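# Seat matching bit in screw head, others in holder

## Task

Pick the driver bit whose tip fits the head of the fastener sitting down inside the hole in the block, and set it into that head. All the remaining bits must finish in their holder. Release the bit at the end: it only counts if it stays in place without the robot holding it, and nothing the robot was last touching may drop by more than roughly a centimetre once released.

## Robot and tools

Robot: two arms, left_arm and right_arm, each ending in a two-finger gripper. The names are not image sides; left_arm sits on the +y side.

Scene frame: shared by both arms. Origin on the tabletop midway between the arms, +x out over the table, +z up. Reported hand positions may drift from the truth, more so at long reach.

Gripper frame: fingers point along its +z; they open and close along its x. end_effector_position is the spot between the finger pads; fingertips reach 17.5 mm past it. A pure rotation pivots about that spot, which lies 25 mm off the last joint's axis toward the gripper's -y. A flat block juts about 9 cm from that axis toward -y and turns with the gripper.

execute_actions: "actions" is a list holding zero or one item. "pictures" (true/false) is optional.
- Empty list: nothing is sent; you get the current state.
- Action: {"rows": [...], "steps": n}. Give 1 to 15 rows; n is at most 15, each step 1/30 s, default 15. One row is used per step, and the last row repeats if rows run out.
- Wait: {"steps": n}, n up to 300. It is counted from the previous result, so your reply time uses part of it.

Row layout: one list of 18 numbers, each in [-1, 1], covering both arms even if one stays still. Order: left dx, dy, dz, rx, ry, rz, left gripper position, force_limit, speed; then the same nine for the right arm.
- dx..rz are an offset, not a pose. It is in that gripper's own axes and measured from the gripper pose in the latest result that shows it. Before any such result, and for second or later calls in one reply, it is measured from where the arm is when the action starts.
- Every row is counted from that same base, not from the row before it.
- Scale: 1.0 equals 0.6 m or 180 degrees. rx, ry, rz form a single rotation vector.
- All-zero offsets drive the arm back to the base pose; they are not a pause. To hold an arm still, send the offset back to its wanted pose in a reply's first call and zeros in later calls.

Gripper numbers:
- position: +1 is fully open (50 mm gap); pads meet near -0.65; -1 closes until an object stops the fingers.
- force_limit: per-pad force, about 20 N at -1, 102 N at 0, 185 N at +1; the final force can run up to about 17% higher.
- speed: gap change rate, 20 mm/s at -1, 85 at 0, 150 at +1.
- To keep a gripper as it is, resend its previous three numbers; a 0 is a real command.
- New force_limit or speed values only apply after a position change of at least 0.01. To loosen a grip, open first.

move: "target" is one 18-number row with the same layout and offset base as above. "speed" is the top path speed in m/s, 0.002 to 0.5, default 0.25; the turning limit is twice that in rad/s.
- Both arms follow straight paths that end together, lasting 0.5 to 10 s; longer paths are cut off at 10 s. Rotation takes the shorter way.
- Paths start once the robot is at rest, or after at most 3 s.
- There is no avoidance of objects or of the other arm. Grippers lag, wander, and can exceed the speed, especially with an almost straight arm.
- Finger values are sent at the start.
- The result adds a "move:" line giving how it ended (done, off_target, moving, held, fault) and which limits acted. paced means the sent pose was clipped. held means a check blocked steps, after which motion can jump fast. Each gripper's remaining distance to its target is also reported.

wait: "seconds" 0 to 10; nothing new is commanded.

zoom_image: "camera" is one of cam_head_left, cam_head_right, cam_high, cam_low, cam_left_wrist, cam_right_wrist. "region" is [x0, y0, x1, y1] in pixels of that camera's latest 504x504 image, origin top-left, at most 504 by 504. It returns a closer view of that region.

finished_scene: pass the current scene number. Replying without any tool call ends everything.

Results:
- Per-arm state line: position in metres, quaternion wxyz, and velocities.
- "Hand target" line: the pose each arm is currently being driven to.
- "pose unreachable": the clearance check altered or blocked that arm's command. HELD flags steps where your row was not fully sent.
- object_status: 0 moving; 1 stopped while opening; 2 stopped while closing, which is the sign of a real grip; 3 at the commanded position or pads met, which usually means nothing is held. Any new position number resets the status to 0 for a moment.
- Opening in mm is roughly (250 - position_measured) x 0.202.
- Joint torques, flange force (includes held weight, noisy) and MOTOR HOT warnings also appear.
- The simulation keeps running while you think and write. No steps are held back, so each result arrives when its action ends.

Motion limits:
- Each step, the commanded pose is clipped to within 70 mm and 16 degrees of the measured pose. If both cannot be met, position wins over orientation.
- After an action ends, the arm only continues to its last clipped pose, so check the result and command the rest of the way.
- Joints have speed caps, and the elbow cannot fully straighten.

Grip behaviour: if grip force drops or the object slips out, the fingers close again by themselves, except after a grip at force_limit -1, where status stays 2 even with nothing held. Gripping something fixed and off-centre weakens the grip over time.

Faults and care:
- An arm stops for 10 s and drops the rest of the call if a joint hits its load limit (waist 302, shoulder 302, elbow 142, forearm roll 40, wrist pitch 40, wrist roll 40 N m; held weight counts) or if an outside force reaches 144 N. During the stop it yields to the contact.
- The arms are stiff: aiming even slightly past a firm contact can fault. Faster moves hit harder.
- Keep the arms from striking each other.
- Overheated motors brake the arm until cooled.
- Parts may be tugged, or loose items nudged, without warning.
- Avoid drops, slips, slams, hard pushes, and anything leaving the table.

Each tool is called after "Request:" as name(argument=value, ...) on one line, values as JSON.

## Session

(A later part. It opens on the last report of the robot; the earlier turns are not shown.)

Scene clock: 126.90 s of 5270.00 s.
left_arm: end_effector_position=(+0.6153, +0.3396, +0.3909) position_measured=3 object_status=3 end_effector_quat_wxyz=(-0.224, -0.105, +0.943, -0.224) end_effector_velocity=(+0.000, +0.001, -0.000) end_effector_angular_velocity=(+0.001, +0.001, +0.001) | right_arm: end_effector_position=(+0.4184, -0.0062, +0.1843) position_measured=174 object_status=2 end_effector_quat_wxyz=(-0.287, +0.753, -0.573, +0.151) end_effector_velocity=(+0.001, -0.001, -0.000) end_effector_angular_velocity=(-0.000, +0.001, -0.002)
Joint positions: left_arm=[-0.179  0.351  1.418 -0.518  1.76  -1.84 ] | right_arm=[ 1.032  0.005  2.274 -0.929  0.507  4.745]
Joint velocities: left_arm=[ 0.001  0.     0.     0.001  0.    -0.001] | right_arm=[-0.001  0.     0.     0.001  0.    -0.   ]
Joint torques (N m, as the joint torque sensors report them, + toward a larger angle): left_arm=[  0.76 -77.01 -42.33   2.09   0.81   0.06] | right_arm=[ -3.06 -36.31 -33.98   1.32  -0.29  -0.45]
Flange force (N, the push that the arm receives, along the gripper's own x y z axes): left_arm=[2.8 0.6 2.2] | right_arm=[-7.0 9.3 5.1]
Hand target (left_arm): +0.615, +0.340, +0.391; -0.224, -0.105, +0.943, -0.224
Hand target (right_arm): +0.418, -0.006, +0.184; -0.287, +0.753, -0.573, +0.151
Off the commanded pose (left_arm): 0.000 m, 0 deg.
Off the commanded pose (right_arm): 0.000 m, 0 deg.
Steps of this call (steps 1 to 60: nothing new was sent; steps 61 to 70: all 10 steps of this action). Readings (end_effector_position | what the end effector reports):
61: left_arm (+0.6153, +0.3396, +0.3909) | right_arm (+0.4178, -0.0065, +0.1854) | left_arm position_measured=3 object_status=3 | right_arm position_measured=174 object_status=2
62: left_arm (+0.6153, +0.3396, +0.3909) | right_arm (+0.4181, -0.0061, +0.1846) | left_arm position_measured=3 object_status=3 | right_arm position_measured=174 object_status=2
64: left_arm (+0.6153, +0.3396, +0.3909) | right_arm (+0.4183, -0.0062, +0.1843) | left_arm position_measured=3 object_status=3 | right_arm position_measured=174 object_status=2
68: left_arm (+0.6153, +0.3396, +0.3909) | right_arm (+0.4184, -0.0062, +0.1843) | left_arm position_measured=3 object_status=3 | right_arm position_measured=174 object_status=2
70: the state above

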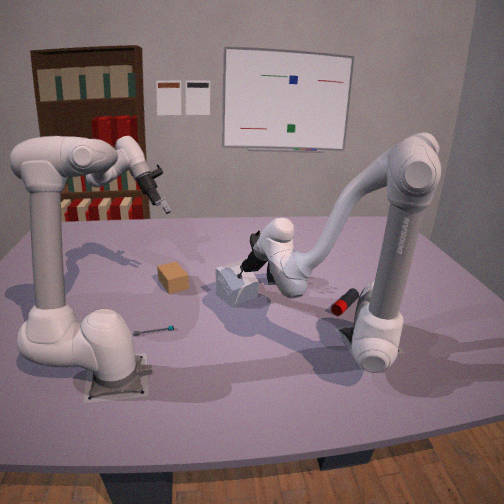

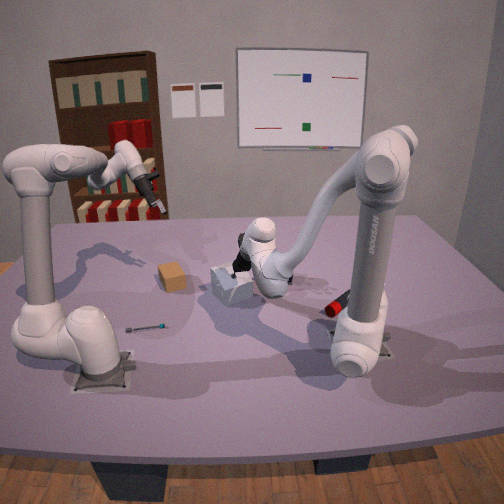

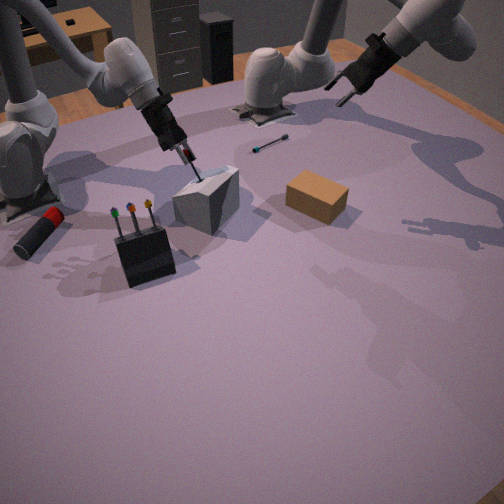

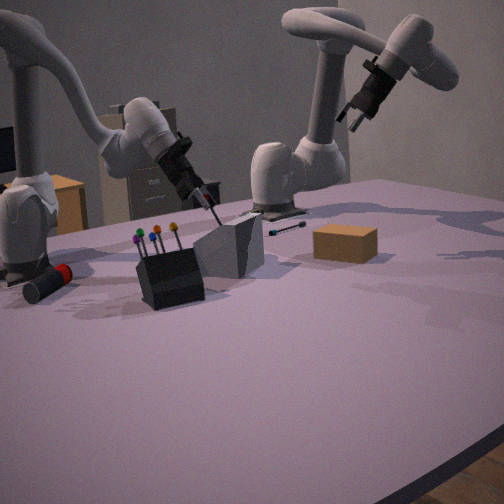

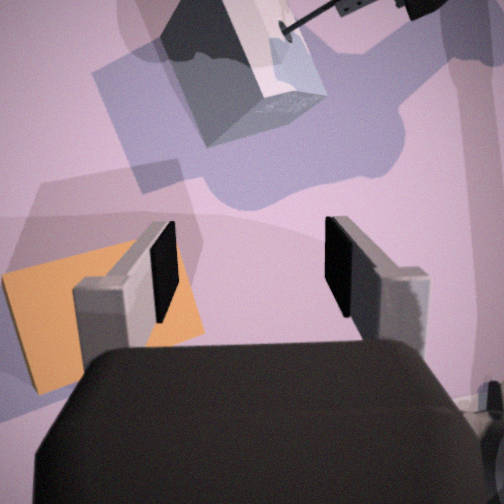

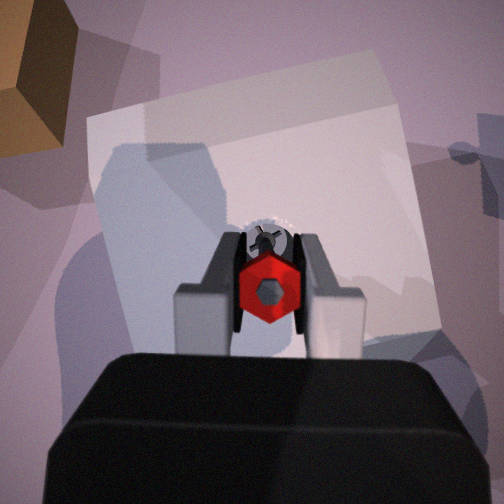

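Looks to be entering. Continue.

Request:
execute_actions(actions=[{"rows":[[0,0,0,0,0,0,1,0,0,0,0.00036,0.0025,0,0,0,-1,-0.5,-0.5]],"steps":10}], pictures=false)

Request:
execute_actions(actions=[{"rows":[[0,0,0,0,0,0,1,0,0,-0.00004,0.00024,0.0017,0,0,0,-1,-0.5,-0.5]],"steps":10}], pictures=false)

Scene clock: 130.27 s of 5270.00 s.
left_arm: end_effector_position=(+0.6153, +0.3396, +0.3909) position_measured=3 object_status=3 end_effector_quat_wxyz=(-0.224, -0.105, +0.943, -0.224) end_effector_velocity=(+0.000, +0.001, +0.000) end_effector_angular_velocity=(+0.000, -0.001, +0.001) | right_arm: end_effector_position=(+0.4191, -0.0058, +0.1832) position_measured=174 object_status=2 end_effector_quat_wxyz=(-0.287, +0.753, -0.573, +0.151) end_effector_velocity=(-0.001, -0.001, -0.002) end_effector_angular_velocity=(-0.003, +0.001, +0.001)
Joint positions: left_arm=[-0.179  0.351  1.418 -0.518  1.76  -1.84 ] | right_arm=[ 1.031  0.007  2.274 -0.934  0.505  4.749]
Joint velocities: left_arm=[ 0.001 -0.    -0.     0.    -0.     0.   ] | right_arm=[ 0.001  0.001  0.002 -0.001  0.     0.   ]
Joint torques (N m, as the joint torque sensors report them, + toward a larger angle): left_arm=[  0.23 -76.71 -43.     1.81   0.6   -0.18] | right_arm=[ -1.37 -37.89 -34.15   1.2   -0.28  -0.68]
Flange force (N, the push that the arm receives, along the gripper's own x y z axes): left_arm=[4.0 2.8 2.5] | right_arm=[-5.7 7.9 9.3]
Hand target (left_arm): +0.615, +0.340, +0.391; -0.224, -0.105, +0.943, -0.224
Hand target (right_arm): +0.419, -0.006, +0.183; -0.287, +0.753, -0.573, +0.151
Off the commanded pose (left_arm): 0.000 m, 0 deg.
Off the commanded pose (right_arm): 0.000 m, 0 deg.
Steps of this call (steps 1 to 90: nothing new was sent; then 0.03 s passed at rest; steps 91 to 100: all 10 steps of this action). Readings (end_effector_position | what the end effector reports):
91: left_arm (+0.6153, +0.3396, +0.3909) | right_arm (+0.4185, -0.0062, +0.1842) | left_arm position_measured=3 object_status=3 | right_arm position_measured=174 object_status=2
92: left_arm (+0.6153, +0.3396, +0.3909) | right_arm (+0.4190, -0.0058, +0.1836) | left_arm position_measured=3 object_status=3 | right_arm position_measured=174 object_status=2
94: left_arm (+0.6153, +0.3396, +0.3909) | right_arm (+0.4191, -0.0057, +0.1833) | left_arm position_measured=3 object_status=3 | right_arm position_measured=174 object_status=2
98: left_arm (+0.6153, +0.3396, +0.3909) | right_arm (+0.4191, -0.0057, +0.1832) | left_arm position_measured=3 object_status=3 | right_arm position_measured=174 object_status=2
100: the state above

Scene clock: 130.60 s of 5270.00 s.
left_arm: end_effector_position=(+0.6153, +0.3396, +0.3909) position_measured=3 object_status=3 end_effector_quat_wxyz=(-0.224, -0.105, +0.943, -0.224) end_effector_velocity=(+0.001, +0.000, -0.000) end_effector_angular_velocity=(+0.002, -0.001, +0.000) | right_arm: end_effector_position=(+0.4196, -0.0055, +0.1823) position_measured=174 object_status=2 end_effector_quat_wxyz=(-0.287, +0.753, -0.573, +0.151) end_effector_velocity=(-0.001, +0.000, -0.001) end_effector_angular_velocity=(+0.000, +0.002, +0.000)
Joint positions: left_arm=[-0.179  0.351  1.418 -0.518  1.76  -1.84 ] | right_arm=[ 1.03   0.009  2.274 -0.937  0.503  4.752]
Joint velocities: left_arm=[-0.     0.001 -0.002  0.001 -0.    -0.001] | right_arm=[ 0.001  0.     0.     0.002 -0.    -0.   ]
Joint torques (N m, as the joint torque sensors report them, + toward a larger angle): left_arm=[  0.69 -76.89 -41.79   1.89   0.74  -0.01] | right_arm=[ -0.11 -36.84 -32.72   1.49  -0.63  -0.64]
Flange force (N, the push that the arm receives, along the gripper's own x y z axes): left_arm=[2.0 -0.1 1.1] | right_arm=[-4.8 4.7 8.3]
Hand target (left_arm): +0.615, +0.340, +0.391; -0.224, -0.105, +0.943, -0.224
Hand target (right_arm): +0.420, -0.005, +0.182; -0.287, +0.753, -0.573, +0.151
Off the commanded pose (left_arm): 0.000 m, 0 deg.
Off the commanded pose (right_arm): 0.000 m, 0 deg.
Steps of this call (steps 1 to 10: all 10 steps of this action). Readings (end_effector_position | what the end effector reports):
1: left_arm (+0.6153, +0.3396, +0.3909) | right_arm (+0.4192, -0.0057, +0.1830) | left_arm position_measured=3 object_status=3 | right_arm position_measured=174 object_status=2
2: left_arm (+0.6153, +0.3396, +0.3909) | right_arm (+0.4195, -0.0055, +0.1825) | left_arm position_measured=3 object_status=3 | right_arm position_measured=174 object_status=2
4: left_arm (+0.6153, +0.3396, +0.3909) | right_arm (+0.4196, -0.0054, +0.1823) | left_arm position_measured=3 object_status=3 | right_arm position_measured=174 object_status=2
8: left_arm (+0.6153, +0.3396, +0.3909) | right_arm (+0.4196, -0.0055, +0.1823) | left_arm position_measured=3 object_status=3 | right_arm position_measured=174 object_status=2
10: the state above

Request:
move(target=[0,0,0,0,0,0,1,0,0,-0.00007,0.0004,0.0025,0,0,0,-1,-0.5,-0.5], speed=0.003)

Request:
zoom_image(camera="cam_right_wrist", region=[235,210,295,270])

Scene clock: 134.07 s of 5270.00 s.
left_arm: end_effector_position=(+0.6153, +0.3396, +0.3909) position_measured=3 object_status=3 end_effector_quat_wxyz=(-0.224, -0.105, +0.943, -0.224) end_effector_velocity=(+0.000, -0.000, -0.001) end_effector_angular_velocity=(+0.001, +0.002, +0.002) | right_arm: end_effector_position=(+0.4202, -0.0051, +0.1810) position_measured=174 object_status=2 end_effector_quat_wxyz=(-0.287, +0.753, -0.573, +0.151) end_effector_velocity=(-0.000, +0.001, +0.000) end_effector_angular_velocity=(+0.001, -0.001, +0.001)
Joint positions: left_arm=[-0.179  0.351  1.418 -0.518  1.76  -1.84 ] | right_arm=[ 1.029  0.012  2.275 -0.941  0.501  4.756]
Joint velocities: left_arm=[-0.     0.001 -0.    -0.     0.    -0.002] | right_arm=[ 0.001 -0.    -0.001 -0.     0.    -0.   ]
Joint torques (N m, as the joint torque sensors report them, + toward a larger angle): left_arm=[  0.02 -78.53 -42.95   1.98   0.57   0.02] | right_arm=[ -0.71 -37.42 -32.79   1.34  -0.44  -0.26]
Flange force (N, the push that the arm receives, along the gripper's own x y z axes): left_arm=[0.6 1.5 2.1] | right_arm=[-5.4 4.4 7.2]
Hand target (left_arm): +0.615, +0.340, +0.391; -0.224, -0.105, +0.943, -0.224
Hand target (right_arm): +0.420, -0.005, +0.181; -0.287, +0.753, -0.573, +0.151
Off the commanded pose (left_arm): 0.000 m, 0 deg.
Off the commanded pose (right_arm): 0.000 m, 0 deg.
move: done

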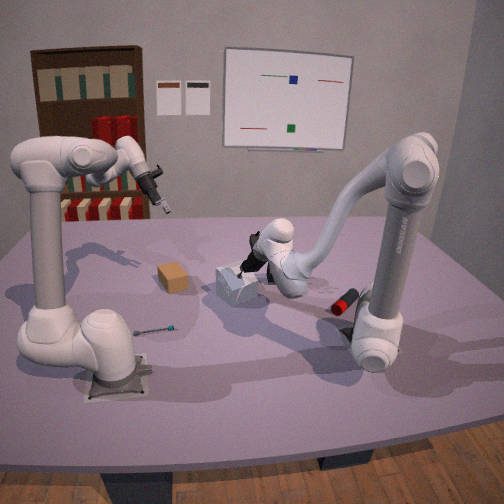

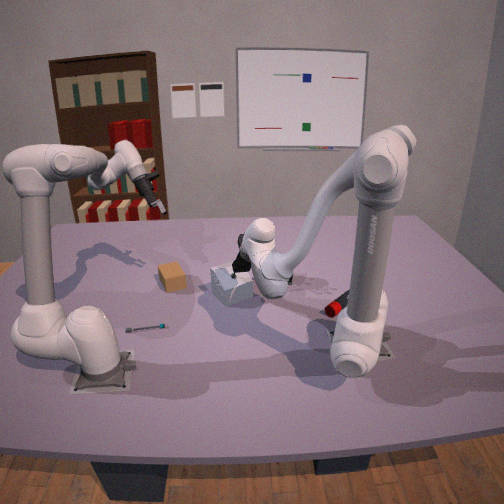

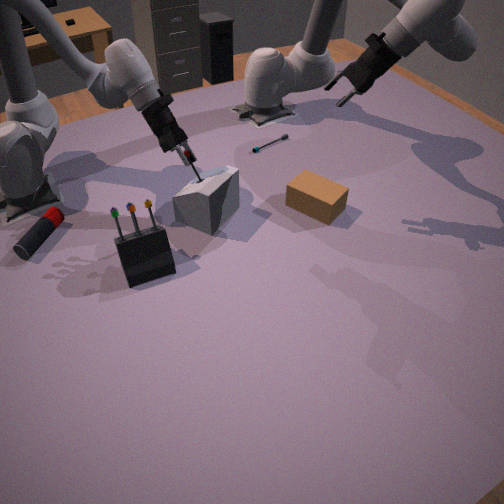

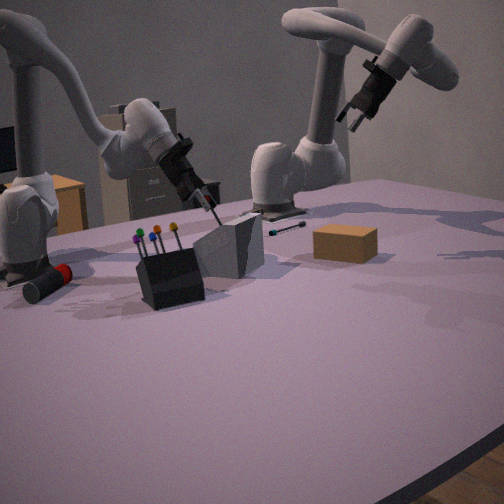

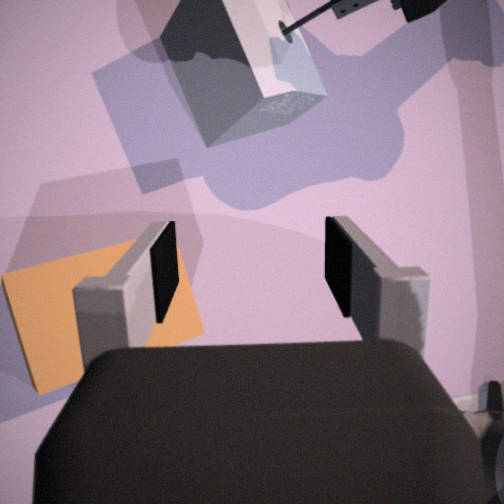

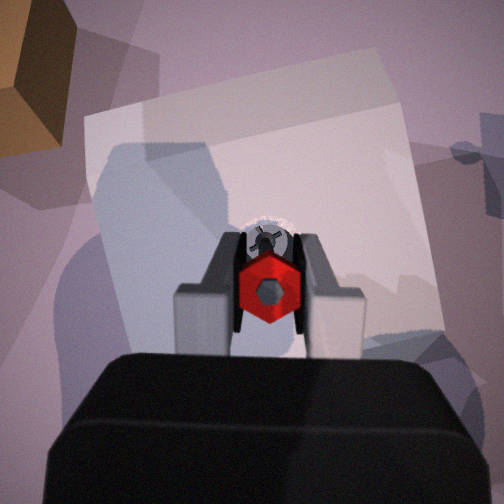

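Region (235, 210, 295, 270) of cam_right_wrist's 504x504 image, scaled by 8.400, with more detail than that image has.

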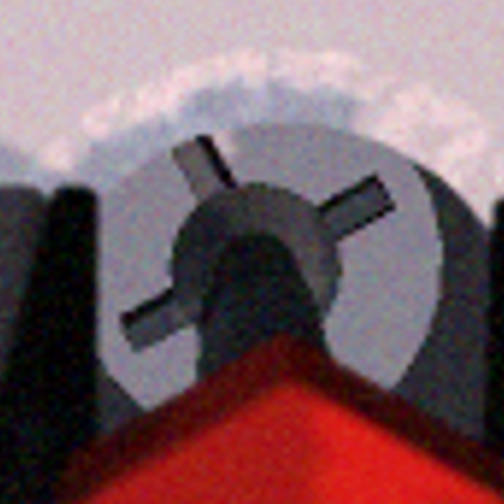

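Inside. 1 mm steps.

Request:
execute_actions(actions=[{"rows":[[0,0,0,0,0,0,1,0,0,0.0001,0.0003,0.0017,0,0,0,-1,-0.5,-0.5]],"steps":10}], pictures=false)

Scene clock: 137.83 s of 5270.00 s.
left_arm: end_effector_position=(+0.6153, +0.3396, +0.3909) position_measured=3 object_status=3 end_effector_quat_wxyz=(-0.224, -0.105, +0.943, -0.224) end_effector_velocity=(-0.000, -0.000, -0.001) end_effector_angular_velocity=(+0.001, +0.001, -0.001) | right_arm: end_effector_position=(+0.4207, -0.0049, +0.1800) position_measured=174 object_status=2 end_effector_quat_wxyz=(-0.287, +0.753, -0.573, +0.151) end_effector_velocity=(+0.000, -0.001, -0.000) end_effector_angular_velocity=(-0.000, +0.000, -0.001)
Joint positions: left_arm=[-0.179  0.351  1.418 -0.518  1.76  -1.84 ] | right_arm=[ 1.029  0.014  2.275 -0.944  0.499  4.759]
Joint velocities: left_arm=[-0.001  0.     0.001  0.001 -0.001  0.   ] | right_arm=[-0.001 -0.     0.001  0.     0.     0.   ]
Joint torques (N m, as the joint torque sensors report them, + toward a larger angle): left_arm=[  1.06 -77.07 -42.25   2.04   0.84   0.04] | right_arm=[ -0.32 -36.27 -33.55   1.41  -0.45  -0.43]
Flange force (N, the push that the arm receives, along the gripper's own x y z axes): left_arm=[2.4 0.0 2.5] | right_arm=[-2.2 5.4 6.2]
Hand target (left_arm): +0.615, +0.340, +0.391; -0.224, -0.105, +0.943, -0.224
Hand target (right_arm): +0.421, -0.005, +0.180; -0.287, +0.753, -0.573, +0.151
Off the commanded pose (left_arm): 0.000 m, 0 deg.
Off the commanded pose (right_arm): 0.000 m, 0 deg.
Steps of this call (steps 1 to 90: nothing new was sent; then 0.43 s passed at rest; steps 91 to 100: all 10 steps of this action). Readings (end_effector_position | what the end effector reports):
91: left_arm (+0.6153, +0.3396, +0.3909) | right_arm (+0.4203, -0.0050, +0.1808) | left_arm position_measured=3 object_status=3 | right_arm position_measured=174 object_status=2
92: left_arm (+0.6153, +0.3396, +0.3909) | right_arm (+0.4206, -0.0049, +0.1802) | left_arm position_measured=3 object_status=3 | right_arm position_measured=174 object_status=2
94: left_arm (+0.6153, +0.3396, +0.3909) | right_arm (+0.4206, -0.0049, +0.1800) | left_arm position_measured=3 object_status=3 | right_arm position_measured=174 object_status=2
98: left_arm (+0.6153, +0.3396, +0.3909) | right_arm (+0.4207, -0.0049, +0.1800) | left_arm position_measured=3 object_status=3 | right_arm position_measured=174 object_status=2
100: the state above

Request:
execute_actions(actions=[{"rows":[[0,0,0,0,0,0,1,0,0,0,0.0003,0.0017,0,0,0,-1,-0.5,-0.5]],"steps":10}], pictures=false)

Scene clock: 140.73 s of 5270.00 s.
left_arm: end_effector_position=(+0.6153, +0.3396, +0.3909) position_measured=3 object_status=3 end_effector_quat_wxyz=(-0.224, -0.105, +0.943, -0.224) end_effector_velocity=(-0.000, -0.000, +0.000) end_effector_angular_velocity=(-0.000, -0.000, -0.001) | right_arm: end_effector_position=(+0.4211, -0.0047, +0.1791) position_measured=174 object_status=2 end_effector_quat_wxyz=(-0.287, +0.753, -0.573, +0.151) end_effector_velocity=(-0.000, -0.001, -0.001) end_effector_angular_velocity=(-0.002, -0.000, +0.000)
Joint positions: left_arm=[-0.179  0.351  1.418 -0.518  1.76  -1.84 ] | right_arm=[ 1.028  0.016  2.275 -0.947  0.497  4.762]
Joint velocities: left_arm=[-0. -0.  0. -0.  0.  0.] | right_arm=[-0.    -0.     0.002 -0.001  0.     0.   ]
Joint torques (N m, as the joint torque sensors report them, + toward a larger angle): left_arm=[  0.9  -77.69 -43.09   2.02   0.78   0.26] | right_arm=[ -2.01 -36.81 -32.79   1.24  -0.39  -0.43]
Flange force (N, the push that the arm receives, along the gripper's own x y z axes): left_arm=[2.6 0.7 3.5] | right_arm=[-6.0 6.4 5.3]
Hand target (left_arm): +0.615, +0.340, +0.391; -0.224, -0.105, +0.943, -0.224
Hand target (right_arm): +0.421, -0.005, +0.179; -0.287, +0.753, -0.573, +0.151
Off the commanded pose (left_arm): 0.000 m, 0 deg.
Off the commanded pose (right_arm): 0.000 m, 0 deg.
Steps of this call (steps 1 to 77: nothing new was sent; steps 78 to 87: all 10 steps of this action). Readings (end_effector_position | what the end effector reports):
78: left_arm (+0.6153, +0.3396, +0.3909) | right_arm (+0.4207, -0.0049, +0.1800) | left_arm position_measured=3 object_status=3 | right_arm position_measured=174 object_status=2
79: left_arm (+0.6153, +0.3396, +0.3909) | right_arm (+0.4211, -0.0046, +0.1795) | left_arm position_measured=3 object_status=3 | right_arm position_measured=174 object_status=2
81: left_arm (+0.6153, +0.3396, +0.3909) | right_arm (+0.4211, -0.0046, +0.1793) | left_arm position_measured=3 object_status=3 | right_arm position_measured=174 object_status=2
85: left_arm (+0.6153, +0.3396, +0.3909) | right_arm (+0.4211, -0.0047, +0.1792) | left_arm position_measured=3 object_status=3 | right_arm position_measured=174 object_status=2
87: the state above

Request:
execute_actions(actions=[{"rows":[[0,0,0,0,0,0,1,0,0,0,0.0003,0.0017,0,0,0,-1,-0.5,-0.5]],"steps":10}], pictures=false)

Scene clock: 143.23 s of 5270.00 s.
left_arm: end_effector_position=(+0.6153, +0.3396, +0.3909) position_measured=3 object_status=3 end_effector_quat_wxyz=(-0.224, -0.105, +0.943, -0.224) end_effector_velocity=(-0.000, -0.000, +0.000) end_effector_angular_velocity=(-0.000, -0.001, -0.002) | right_arm: end_effector_position=(+0.4215, -0.0045, +0.1782) position_measured=174 object_status=2 end_effector_quat_wxyz=(-0.287, +0.753, -0.573, +0.151) end_effector_velocity=(+0.000, +0.001, +0.001) end_effector_angular_velocity=(+0.001, -0.001, -0.000)
Joint positions: left_arm=[-0.179  0.351  1.418 -0.518  1.76  -1.84 ] | right_arm=[ 1.027  0.017  2.275 -0.95   0.496  4.765]
Joint velocities: left_arm=[-0.001 -0.    -0.    -0.     0.     0.001] | right_arm=[ 0.    -0.    -0.001 -0.     0.     0.   ]
Joint torques (N m, as the joint torque sensors report them, + toward a larger angle): left_arm=[ -0.21 -76.56 -43.17   1.88   0.87   0.13] | right_arm=[  1.59 -37.85 -32.61   1.31  -0.42  -0.7 ]
Flange force (N, the push that the arm receives, along the gripper's own x y z axes): left_arm=[4.2 2.8 3.3] | right_arm=[-1.8 2.4 10.8]
Hand target (left_arm): +0.615, +0.340, +0.391; -0.224, -0.105, +0.943, -0.224
Hand target (right_arm): +0.422, -0.004, +0.178; -0.287, +0.753, -0.573, +0.151
Off the commanded pose (left_arm): 0.000 m, 0 deg.
Off the commanded pose (right_arm): 0.000 m, 0 deg.
Steps of this call (steps 1 to 65: nothing new was sent; steps 66 to 75: all 10 steps of this action). Readings (end_effector_position | what the end effector reports):
66: left_arm (+0.6153, +0.3396, +0.3909) | right_arm (+0.4211, -0.0046, +0.1790) | left_arm position_measured=3 object_status=3 | right_arm position_measured=174 object_status=2
67: left_arm (+0.6153, +0.3396, +0.3909) | right_arm (+0.4213, -0.0044, +0.1784) | left_arm position_measured=3 object_status=3 | right_arm position_measured=174 object_status=2
69: left_arm (+0.6153, +0.3396, +0.3909) | right_arm (+0.4214, -0.0044, +0.1782) | left_arm position_measured=3 object_status=3 | right_arm position_measured=174 object_status=2
73: left_arm (+0.6153, +0.3396, +0.3909) | right_arm (+0.4215, -0.0045, +0.1782) | left_arm position_measured=3 object_status=3 | right_arm position_measured=174 object_status=2
75: the state above

Request:
execute_actions(actions=[{"rows":[[0,0,0,0,0,0,1,0,0,0,0.0003,0.0017,0,0,0,-1,-0.5,-0.5]],"steps":10}])

Request:
zoom_image(camera="cam_right_wrist", region=[235,210,295,270])

Scene clock: 147.67 s of 5270.00 s.
left_arm: end_effector_position=(+0.6153, +0.3396, +0.3909) position_measured=3 object_status=3 end_effector_quat_wxyz=(-0.224, -0.105, +0.943, -0.224) end_effector_velocity=(-0.000, -0.000, +0.000) end_effector_angular_velocity=(+0.000, +0.001, +0.000) | right_arm: end_effector_position=(+0.4220, -0.0041, +0.1774) position_measured=174 object_status=2 end_effector_quat_wxyz=(-0.288, +0.753, -0.573, +0.151) end_effector_velocity=(-0.001, +0.000, -0.001) end_effector_angular_velocity=(-0.002, +0.000, +0.003)
Joint positions: left_arm=[-0.179  0.351  1.418 -0.518  1.76  -1.84 ] | right_arm=[ 1.027  0.019  2.276 -0.953  0.494  4.768]
Joint velocities: left_arm=[-0.    -0.001  0.001 -0.     0.    -0.001] | right_arm=[ 0.002  0.001  0.002 -0.001  0.     0.   ]
Joint torques (N m, as the joint torque sensors report them, + toward a larger angle): left_arm=[  3.   -77.87 -43.1    2.07   0.82  -0.05] | right_arm=[  0.25 -34.43 -32.96   1.19  -0.12  -0.66]
Flange force (N, the push that the arm receives, along the gripper's own x y z axes): left_arm=[2.6 -1.3 4.9] | right_arm=[0.8 4.2 3.6]
Hand target (left_arm): +0.615, +0.340, +0.391; -0.224, -0.105, +0.943, -0.224
Hand target (right_arm): +0.422, -0.004, +0.177; -0.287, +0.753, -0.573, +0.151
Off the commanded pose (left_arm): 0.000 m, 0 deg.
Off the commanded pose (right_arm): 0.000 m, 0 deg.
Steps of this call (steps 1 to 90: nothing new was sent; then 1.10 s passed at rest; steps 91 to 100: all 10 steps of this action). Readings (end_effector_position | what the end effector reports):
91: left_arm (+0.6153, +0.3396, +0.3909) | right_arm (+0.4216, -0.0044, +0.1782) | left_arm position_measured=3 object_status=3 | right_arm position_measured=174 object_status=2
92: left_arm (+0.6153, +0.3396, +0.3909) | right_arm (+0.4219, -0.0042, +0.1777) | left_arm position_measured=3 object_status=3 | right_arm position_measured=174 object_status=2
94: left_arm (+0.6153, +0.3396, +0.3909) | right_arm (+0.4220, -0.0041, +0.1775) | left_arm position_measured=3 object_status=3 | right_arm position_measured=174 object_status=2
98: left_arm (+0.6153, +0.3396, +0.3909) | right_arm (+0.4220, -0.0041, +0.1775) | left_arm position_measured=3 object_status=3 | right_arm position_measured=174 object_status=2
100: the state above

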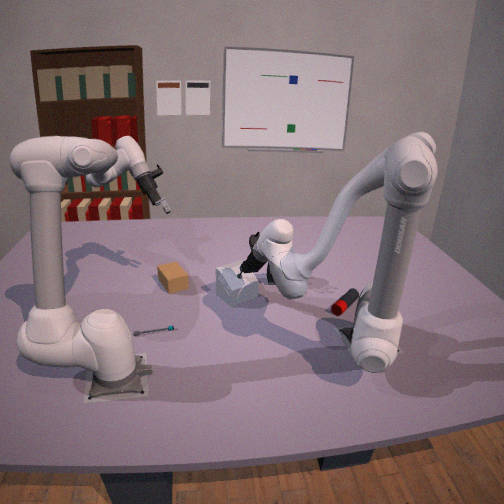

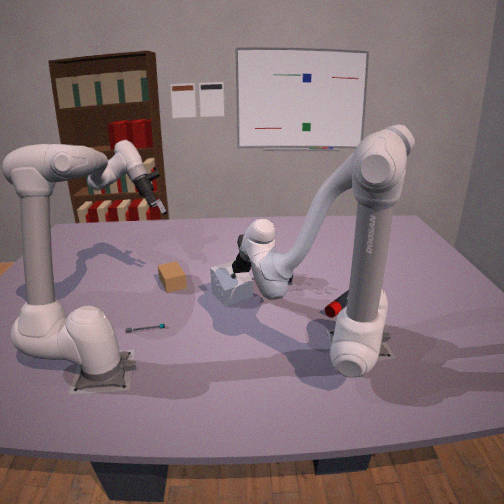

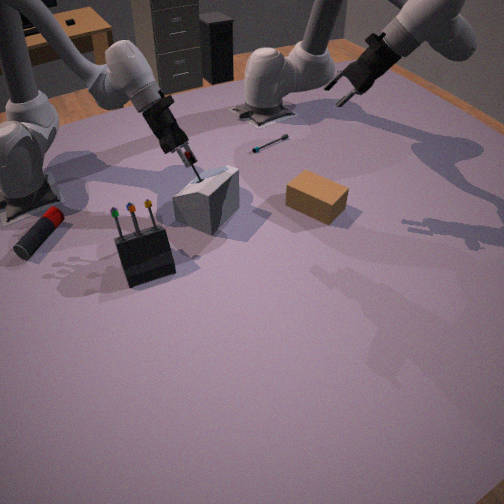

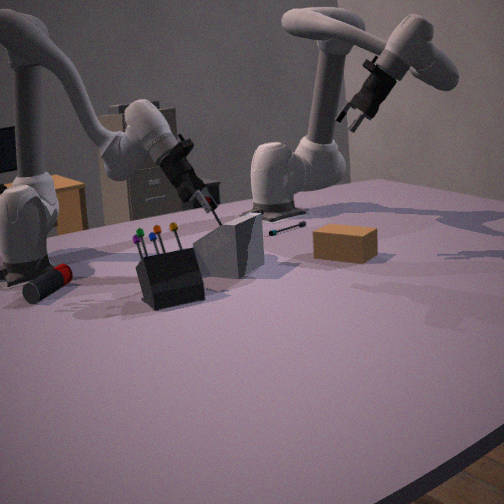

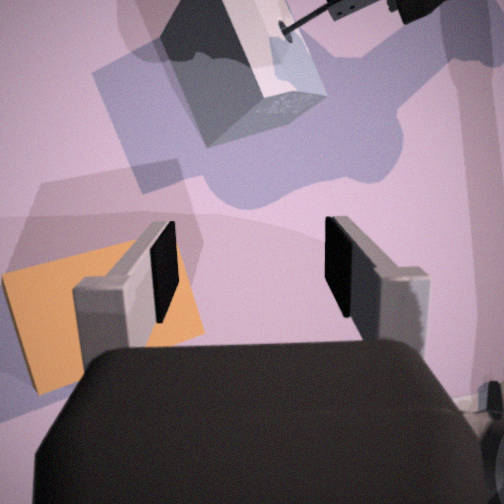

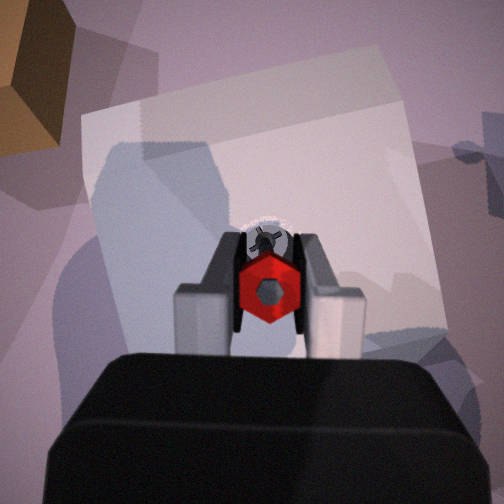

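Region (235, 210, 295, 270) of cam_right_wrist's 504x504 image, scaled by 8.400, with more detail than that image has.

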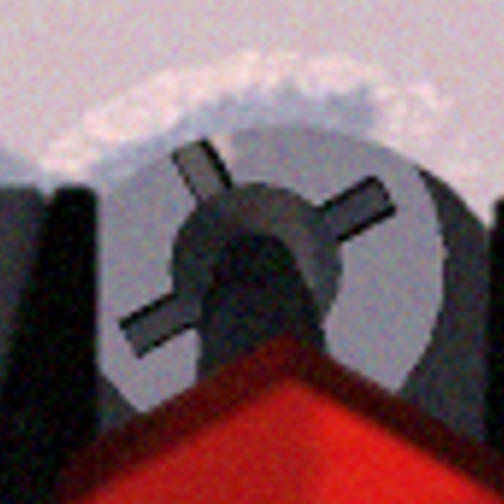

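Request:
execute_actions(actions=[{"rows":[[0,0,0,0,0,0,1,0,0,0,0.0003,0.0015,0,0,0,-1,-0.5,-0.5]],"steps":12}], pictures=false)

Scene clock: 150.00 s of 5270.00 s.
left_arm: end_effector_position=(+0.6153, +0.3396, +0.3909) position_measured=3 object_status=3 end_effector_quat_wxyz=(-0.224, -0.105, +0.943, -0.224) end_effector_velocity=(+0.000, +0.000, -0.001) end_effector_angular_velocity=(+0.000, +0.001, -0.001) | right_arm: end_effector_position=(+0.4224, -0.0040, +0.1766) position_measured=174 object_status=2 end_effector_quat_wxyz=(-0.288, +0.753, -0.573, +0.151) end_effector_velocity=(-0.000, -0.000, -0.000) end_effector_angular_velocity=(-0.000, +0.001, -0.000)
Joint positions: left_arm=[-0.179  0.351  1.418 -0.518  1.76  -1.84 ] | right_arm=[ 1.026  0.021  2.276 -0.956  0.492  4.771]
Joint velocities: left_arm=[0.    0.001 0.    0.001 0.    0.001] | right_arm=[ 0.     0.     0.     0.001 -0.     0.   ]
Joint torques (N m, as the joint torque sensors report them, + toward a larger angle): left_arm=[  1.22 -77.28 -43.79   2.06   0.81  -0.28] | right_arm=[ -1.98 -35.35 -33.2    1.16  -0.13  -0.66]
Flange force (N, the push that the arm receives, along the gripper's own x y z axes): left_arm=[4.2 2.0 5.1] | right_arm=[-3.2 8.0 2.5]
Hand target (left_arm): +0.615, +0.340, +0.391; -0.224, -0.105, +0.943, -0.224
Hand target (right_arm): +0.422, -0.004, +0.177; -0.288, +0.753, -0.573, +0.151
Off the commanded pose (left_arm): 0.000 m, 0 deg.
Off the commanded pose (right_arm): 0.000 m, 0 deg.
Steps of this call (steps 1 to 58: nothing new was sent; steps 59 to 70: all 12 steps of this action). Readings (end_effector_position | what the end effector reports):
59: left_arm (+0.6153, +0.3396, +0.3909) | right_arm (+0.4220, -0.0041, +0.1772) | left_arm position_measured=3 object_status=3 | right_arm position_measured=174 object_status=2
60: left_arm (+0.6153, +0.3396, +0.3909) | right_arm (+0.4222, -0.0039, +0.1767) | left_arm position_measured=3 object_status=3 | right_arm position_measured=174 object_status=2
62: left_arm (+0.6153, +0.3396, +0.3909) | right_arm (+0.4223, -0.0039, +0.1766) | left_arm position_measured=3 object_status=3 | right_arm position_measured=174 object_status=2
66: left_arm (+0.6153, +0.3396, +0.3909) | right_arm (+0.4223, -0.0039, +0.1766) | left_arm position_measured=3 object_status=3 | right_arm position_measured=174 object_status=2
70: the state above

Request:
execute_actions(actions=[{"rows":[[0,0,0,0,0,0,1,0,0,0,0.0004,0.0015,0,0,0,-1,-0.5,-0.5]],"steps":12}], pictures=false)

Scene clock: 152.87 s of 5270.00 s.
left_arm: end_effector_position=(+0.6153, +0.3396, +0.3909) position_measured=3 object_status=3 end_effector_quat_wxyz=(-0.224, -0.105, +0.943, -0.224) end_effector_velocity=(-0.001, -0.000, -0.001) end_effector_angular_velocity=(-0.000, +0.001, -0.001) | right_arm: end_effector_position=(+0.4227, -0.0038, +0.1757) position_measured=174 object_status=2 end_effector_quat_wxyz=(-0.288, +0.753, -0.573, +0.151) end_effector_velocity=(+0.001, -0.001, -0.001) end_effector_angular_velocity=(-0.001, +0.001, -0.002)
Joint positions: left_arm=[-0.179  0.351  1.418 -0.518  1.76  -1.84 ] | right_arm=[ 1.026  0.023  2.276 -0.959  0.491  4.774]
Joint velocities: left_arm=[-0.001 -0.     0.003 -0.    -0.001  0.001] | right_arm=[-0.002  0.001  0.001  0.    -0.     0.   ]
Joint torques (N m, as the joint torque sensors report them, + toward a larger angle): left_arm=[  0.29 -76.53 -43.15   2.09   1.24  -0.02] | right_arm=[ -1.   -38.32 -32.84   1.75  -0.26  -0.86]
Flange force (N, the push that the arm receives, along the gripper's own x y z axes): left_arm=[4.5 2.4 4.5] | right_arm=[-5.3 8.4 10.8]
Hand target (left_arm): +0.615, +0.340, +0.391; -0.224, -0.105, +0.943, -0.224
Hand target (right_arm): +0.423, -0.004, +0.176; -0.288, +0.753, -0.573, +0.151
Off the commanded pose (left_arm): 0.000 m, 0 deg.
Off the commanded pose (right_arm): 0.000 m, 0 deg.
Steps of this call (steps 1 to 74: nothing new was sent; steps 75 to 86: all 12 steps of this action). Readings (end_effector_position | what the end effector reports):
75: left_arm (+0.6153, +0.3396, +0.3909) | right_arm (+0.4224, -0.0039, +0.1765) | left_arm position_measured=3 object_status=3 | right_arm position_measured=174 object_status=2
76: left_arm (+0.6153, +0.3396, +0.3909) | right_arm (+0.4227, -0.0037, +0.1761) | left_arm position_measured=3 object_status=3 | right_arm position_measured=174 object_status=2
78: left_arm (+0.6153, +0.3396, +0.3909) | right_arm (+0.4227, -0.0036, +0.1759) | left_arm position_measured=3 object_status=3 | right_arm position_measured=174 object_status=2
82: left_arm (+0.6153, +0.3396, +0.3909) | right_arm (+0.4227, -0.0037, +0.1758) | left_arm position_measured=3 object_status=3 | right_arm position_measured=174 object_status=2
86: the state above

Request:
execute_actions(actions=[{"rows":[[0,0,0,0,0,0,1,0,0,0,0.0003,0.0017,0,0,0,-1,-0.5,-0.5]],"steps":12}], pictures=false)

Scene clock: 156.37 s of 5270.00 s.
left_arm: end_effector_position=(+0.6153, +0.3396, +0.3909) position_measured=3 object_status=3 end_effector_quat_wxyz=(-0.224, -0.105, +0.943, -0.224) end_effector_velocity=(+0.000, +0.000, -0.000) end_effector_angular_velocity=(-0.000, +0.000, +0.001) | right_arm: end_effector_position=(+0.4231, -0.0035, +0.1748) position_measured=174 object_status=2 end_effector_quat_wxyz=(-0.288, +0.753, -0.573, +0.151) end_effector_velocity=(+0.001, -0.001, -0.000) end_effector_angular_velocity=(-0.001, -0.000, -0.001)
Joint positions: left_arm=[-0.179  0.351  1.418 -0.518  1.76  -1.84 ] | right_arm=[ 1.025  0.025  2.276 -0.962  0.489  4.777]
Joint velocities: left_arm=[ 0. -0.  0. -0. -0. -0.] | right_arm=[-0.002 -0.     0.    -0.001  0.    -0.   ]
Joint torques (N m, as the joint torque sensors report them, + toward a larger angle): left_arm=[  2.33 -77.8  -43.16   1.92   0.6    0.03] | right_arm=[ -1.91 -37.78 -32.41   1.3   -0.43  -1.04]
Flange force (N, the push that the arm receives, along the gripper's own x y z axes): left_arm=[2.5 -0.4 4.1] | right_arm=[-6.9 8.8 7.8]
Hand target (left_arm): +0.615, +0.340, +0.391; -0.224, -0.105, +0.943, -0.224
Hand target (right_arm): +0.423, -0.004, +0.175; -0.288, +0.753, -0.573, +0.151
Off the commanded pose (left_arm): 0.000 m, 0 deg.
Off the commanded pose (right_arm): 0.000 m, 0 deg.
Steps of this call (steps 1 to 90: nothing new was sent; then 0.10 s passed at rest; steps 91 to 102: all 12 steps of this action). Readings (end_effector_position | what the end effector reports):
91: left_arm (+0.6153, +0.3396, +0.3909) | right_arm (+0.4227, -0.0037, +0.1756) | left_arm position_measured=3 object_status=3 | right_arm position_measured=174 object_status=2
92: left_arm (+0.6153, +0.3396, +0.3909) | right_arm (+0.4229, -0.0034, +0.1750) | left_arm position_measured=3 object_status=3 | right_arm position_measured=174 object_status=2
94: left_arm (+0.6153, +0.3396, +0.3909) | right_arm (+0.4230, -0.0034, +0.1748) | left_arm position_measured=3 object_status=3 | right_arm position_measured=174 object_status=2
98: left_arm (+0.6153, +0.3396, +0.3909) | right_arm (+0.4231, -0.0035, +0.1748) | left_arm position_measured=3 object_status=3 | right_arm position_measured=174 object_status=2
102: the state above

Request:
execute_actions(actions=[{"rows":[[0,0,0,0,0,0,1,0,0,0,0.0003,0.0017,0,0,0,-1,-0.5,-0.5]],"steps":12}])

Request:
zoom_image(camera="cam_right_wrist", region=[235,210,295,270])

Scene clock: 162.37 s of 5270.00 s.
left_arm: end_effector_position=(+0.6153, +0.3396, +0.3909) position_measured=3 object_status=3 end_effector_quat_wxyz=(-0.224, -0.105, +0.943, -0.224) end_effector_velocity=(+0.001, -0.000, -0.000) end_effector_angular_velocity=(+0.000, -0.001, -0.001) | right_arm: end_effector_position=(+0.4236, -0.0033, +0.1740) position_measured=174 object_status=2 end_effector_quat_wxyz=(-0.288, +0.753, -0.573, +0.151) end_effector_velocity=(-0.001, +0.000, -0.001) end_effector_angular_velocity=(-0.001, +0.001, +0.001)
Joint positions: left_arm=[-0.179  0.351  1.418 -0.518  1.76  -1.84 ] | right_arm=[ 1.024  0.026  2.277 -0.965  0.488  4.78 ]
Joint velocities: left_arm=[-0.     0.001 -0.002  0.001 -0.     0.001] | right_arm=[ 0.002  0.     0.001  0.001  0.    -0.   ]
Joint torques (N m, as the joint torque sensors report them, + toward a larger angle): left_arm=[  1.84 -75.54 -42.73   1.83   0.85   0.07] | right_arm=[ -0.3  -36.66 -33.15   1.26  -0.25  -0.73]
Flange force (N, the push that the arm receives, along the gripper's own x y z axes): left_arm=[5.2 -0.1 4.0] | right_arm=[-1.5 6.3 6.0]
Hand target (left_arm): +0.615, +0.340, +0.391; -0.224, -0.105, +0.943, -0.224
Hand target (right_arm): +0.424, -0.003, +0.174; -0.288, +0.753, -0.573, +0.151
Off the commanded pose (left_arm): 0.000 m, 0 deg.
Off the commanded pose (right_arm): 0.000 m, 0 deg.
Steps of this call (steps 1 to 90: nothing new was sent; then 2.60 s passed at rest; steps 91 to 102: all 12 steps of this action). Readings (end_effector_position | what the end effector reports):
91: left_arm (+0.6153, +0.3396, +0.3909) | right_arm (+0.4232, -0.0035, +0.1748) | left_arm position_measured=3 object_status=3 | right_arm position_measured=174 object_status=2
92: left_arm (+0.6153, +0.3396, +0.3909) | right_arm (+0.4235, -0.0032, +0.1743) | left_arm position_measured=3 object_status=3 | right_arm position_measured=174 object_status=2
94: left_arm (+0.6153, +0.3396, +0.3909) | right_arm (+0.4236, -0.0032, +0.1741) | left_arm position_measured=3 object_status=3 | right_arm position_measured=174 object_status=2
98: left_arm (+0.6153, +0.3396, +0.3909) | right_arm (+0.4236, -0.0032, +0.1741) | left_arm position_measured=3 object_status=3 | right_arm position_measured=174 object_status=2
102: the state above

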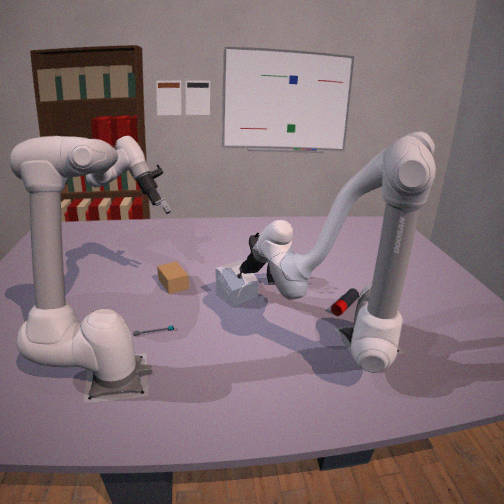

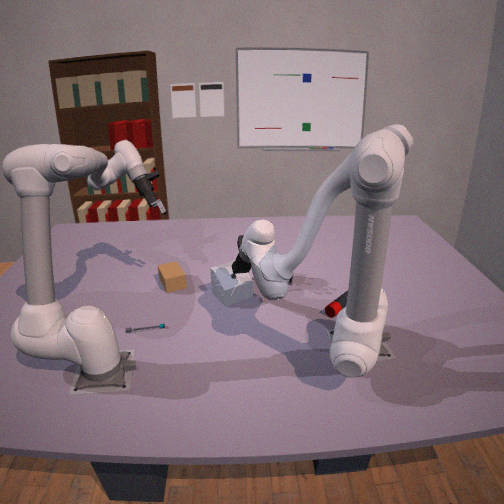

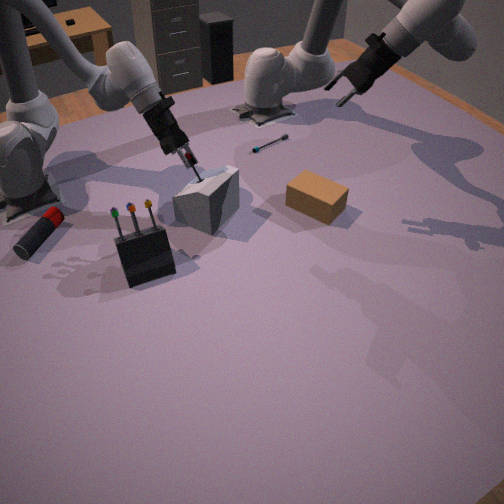

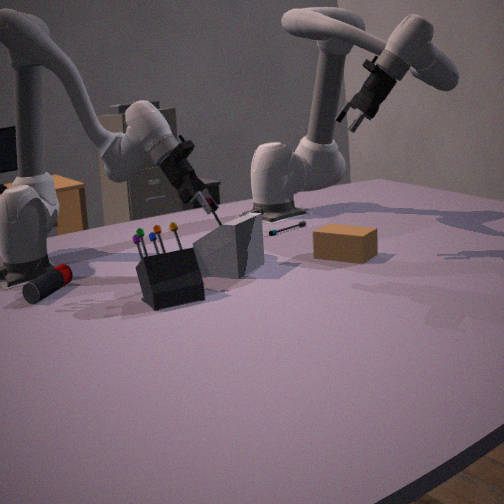

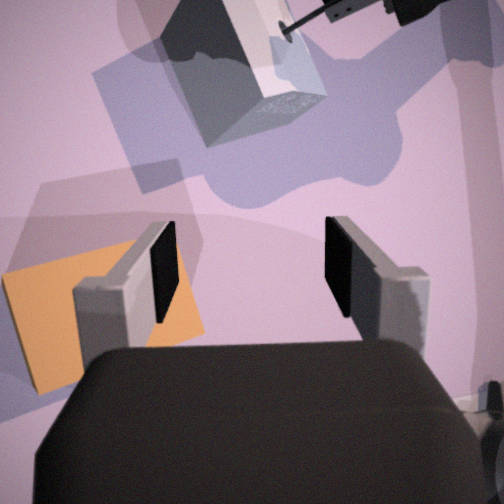

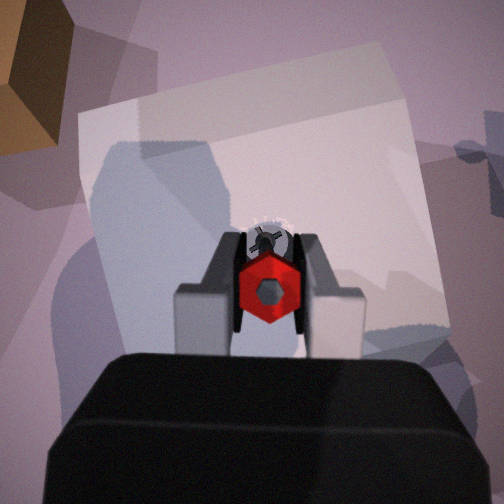

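Region (235, 210, 295, 270) of cam_right_wrist's 504x504 image, scaled by 8.400, with more detail than that image has.

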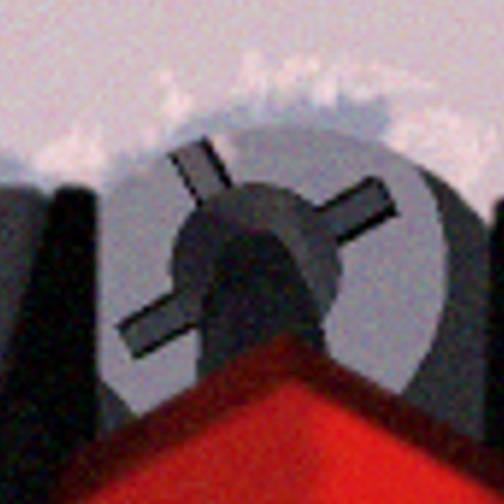

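Request:
execute_actions(actions=[{"rows":[[0,0,0,0,0,0,1,0,0,0,0.0004,0.0017,0,0,0,-1,-0.5,-0.5]],"steps":12}], pictures=false)

Scene clock: 165.10 s of 5270.00 s.
left_arm: end_effector_position=(+0.6153, +0.3396, +0.3909) position_measured=3 object_status=3 end_effector_quat_wxyz=(-0.224, -0.105, +0.943, -0.224) end_effector_velocity=(-0.000, -0.000, -0.001) end_effector_angular_velocity=(+0.000, +0.002, -0.000) | right_arm: end_effector_position=(+0.4239, -0.0030, +0.1730) position_measured=174 object_status=2 end_effector_quat_wxyz=(-0.288, +0.753, -0.573, +0.151) end_effector_velocity=(+0.001, -0.000, -0.000) end_effector_angular_velocity=(-0.001, -0.000, -0.001)
Joint positions: left_arm=[-0.179  0.351  1.418 -0.518  1.76  -1.84 ] | right_arm=[ 1.024  0.028  2.277 -0.969  0.486  4.783]
Joint velocities: left_arm=[-0.     0.001  0.001 -0.     0.    -0.   ] | right_arm=[-0.001  0.001  0.    -0.001  0.    -0.   ]
Joint torques (N m, as the joint torque sensors report them, + toward a larger angle): left_arm=[ -0.31 -76.88 -42.87   2.04   0.78  -0.14] | right_arm=[  0.04 -36.79 -31.32   1.26  -0.43  -0.51]
Flange force (N, the push that the arm receives, along the gripper's own x y z axes): left_arm=[2.9 2.5 2.9] | right_arm=[-3.3 2.8 6.0]
Hand target (left_arm): +0.615, +0.340, +0.391; -0.224, -0.105, +0.943, -0.224
Hand target (right_arm): +0.424, -0.003, +0.173; -0.288, +0.753, -0.573, +0.151
Off the commanded pose (left_arm): 0.000 m, 0 deg.
Off the commanded pose (right_arm): 0.000 m, 0 deg.
Steps of this call (steps 1 to 70: nothing new was sent; steps 71 to 82: all 12 steps of this action). Readings (end_effector_position | what the end effector reports):
71: left_arm (+0.6153, +0.3396, +0.3909) | right_arm (+0.4236, -0.0032, +0.1737) | left_arm position_measured=3 object_status=3 | right_arm position_measured=174 object_status=2
72: left_arm (+0.6153, +0.3396, +0.3909) | right_arm (+0.4237, -0.0029, +0.1732) | left_arm position_measured=3 object_status=3 | right_arm position_measured=174 object_status=2
74: left_arm (+0.6153, +0.3396, +0.3909) | right_arm (+0.4238, -0.0030, +0.1730) | left_arm position_measured=3 object_status=3 | right_arm position_measured=174 object_status=2
78: left_arm (+0.6153, +0.3396, +0.3909) | right_arm (+0.4239, -0.0030, +0.1730) | left_arm position_measured=3 object_status=3 | right_arm position_measured=174 object_status=2
82: the state above

Request:
execute_actions(actions=[{"rows":[[0,0,0,0,0,0,1,0,0,0,0.0004,0.0017,0,0,0,-1,-0.5,-0.5]],"steps":12}], pictures=false)

Scene clock: 167.30 s of 5270.00 s.
left_arm: end_effector_position=(+0.6153, +0.3396, +0.3909) position_measured=3 object_status=3 end_effector_quat_wxyz=(-0.224, -0.105, +0.943, -0.224) end_effector_velocity=(-0.001, -0.000, +0.000) end_effector_angular_velocity=(-0.001, +0.001, -0.001) | right_arm: end_effector_position=(+0.4243, -0.0028, +0.1721) position_measured=174 object_status=2 end_effector_quat_wxyz=(-0.288, +0.753, -0.573, +0.151) end_effector_velocity=(+0.000, -0.001, -0.000) end_effector_angular_velocity=(-0.000, +0.001, -0.002)
Joint positions: left_arm=[-0.179  0.351  1.418 -0.518  1.76  -1.84 ] | right_arm=[ 1.023  0.03   2.277 -0.972  0.485  4.787]
Joint velocities: left_arm=[-0.    -0.     0.    -0.001  0.001  0.   ] | right_arm=[-0.001  0.     0.     0.001  0.     0.   ]
Joint torques (N m, as the joint torque sensors report them, + toward a larger angle): left_arm=[  1.85 -78.63 -42.37   1.91   0.99  -0.03] | right_arm=[ -0.88 -37.52 -32.32   1.07  -0.12  -0.44]
Flange force (N, the push that the arm receives, along the gripper's own x y z axes): left_arm=[0.2 -1.1 2.6] | right_arm=[-3.5 4.9 6.1]
Hand target (left_arm): +0.615, +0.340, +0.391; -0.224, -0.105, +0.943, -0.224
Hand target (right_arm): +0.424, -0.003, +0.172; -0.288, +0.753, -0.573, +0.151
Off the commanded pose (left_arm): 0.000 m, 0 deg.
Off the commanded pose (right_arm): 0.000 m, 0 deg.
Steps of this call (steps 1 to 54: nothing new was sent; steps 55 to 66: all 12 steps of this action). Readings (end_effector_position | what the end effector reports):
55: left_arm (+0.6153, +0.3396, +0.3909) | right_arm (+0.4240, -0.0030, +0.1729) | left_arm position_measured=3 object_status=3 | right_arm position_measured=174 object_status=2
56: left_arm (+0.6153, +0.3396, +0.3909) | right_arm (+0.4243, -0.0027, +0.1725) | left_arm position_measured=3 object_status=3 | right_arm position_measured=174 object_status=2
58: left_arm (+0.6153, +0.3396, +0.3909) | right_arm (+0.4244, -0.0027, +0.1722) | left_arm position_measured=3 object_status=3 | right_arm position_measured=174 object_status=2
62: left_arm (+0.6153, +0.3396, +0.3909) | right_arm (+0.4243, -0.0028, +0.1721) | left_arm position_measured=3 object_status=3 | right_arm position_measured=174 object_status=2
66: the state above


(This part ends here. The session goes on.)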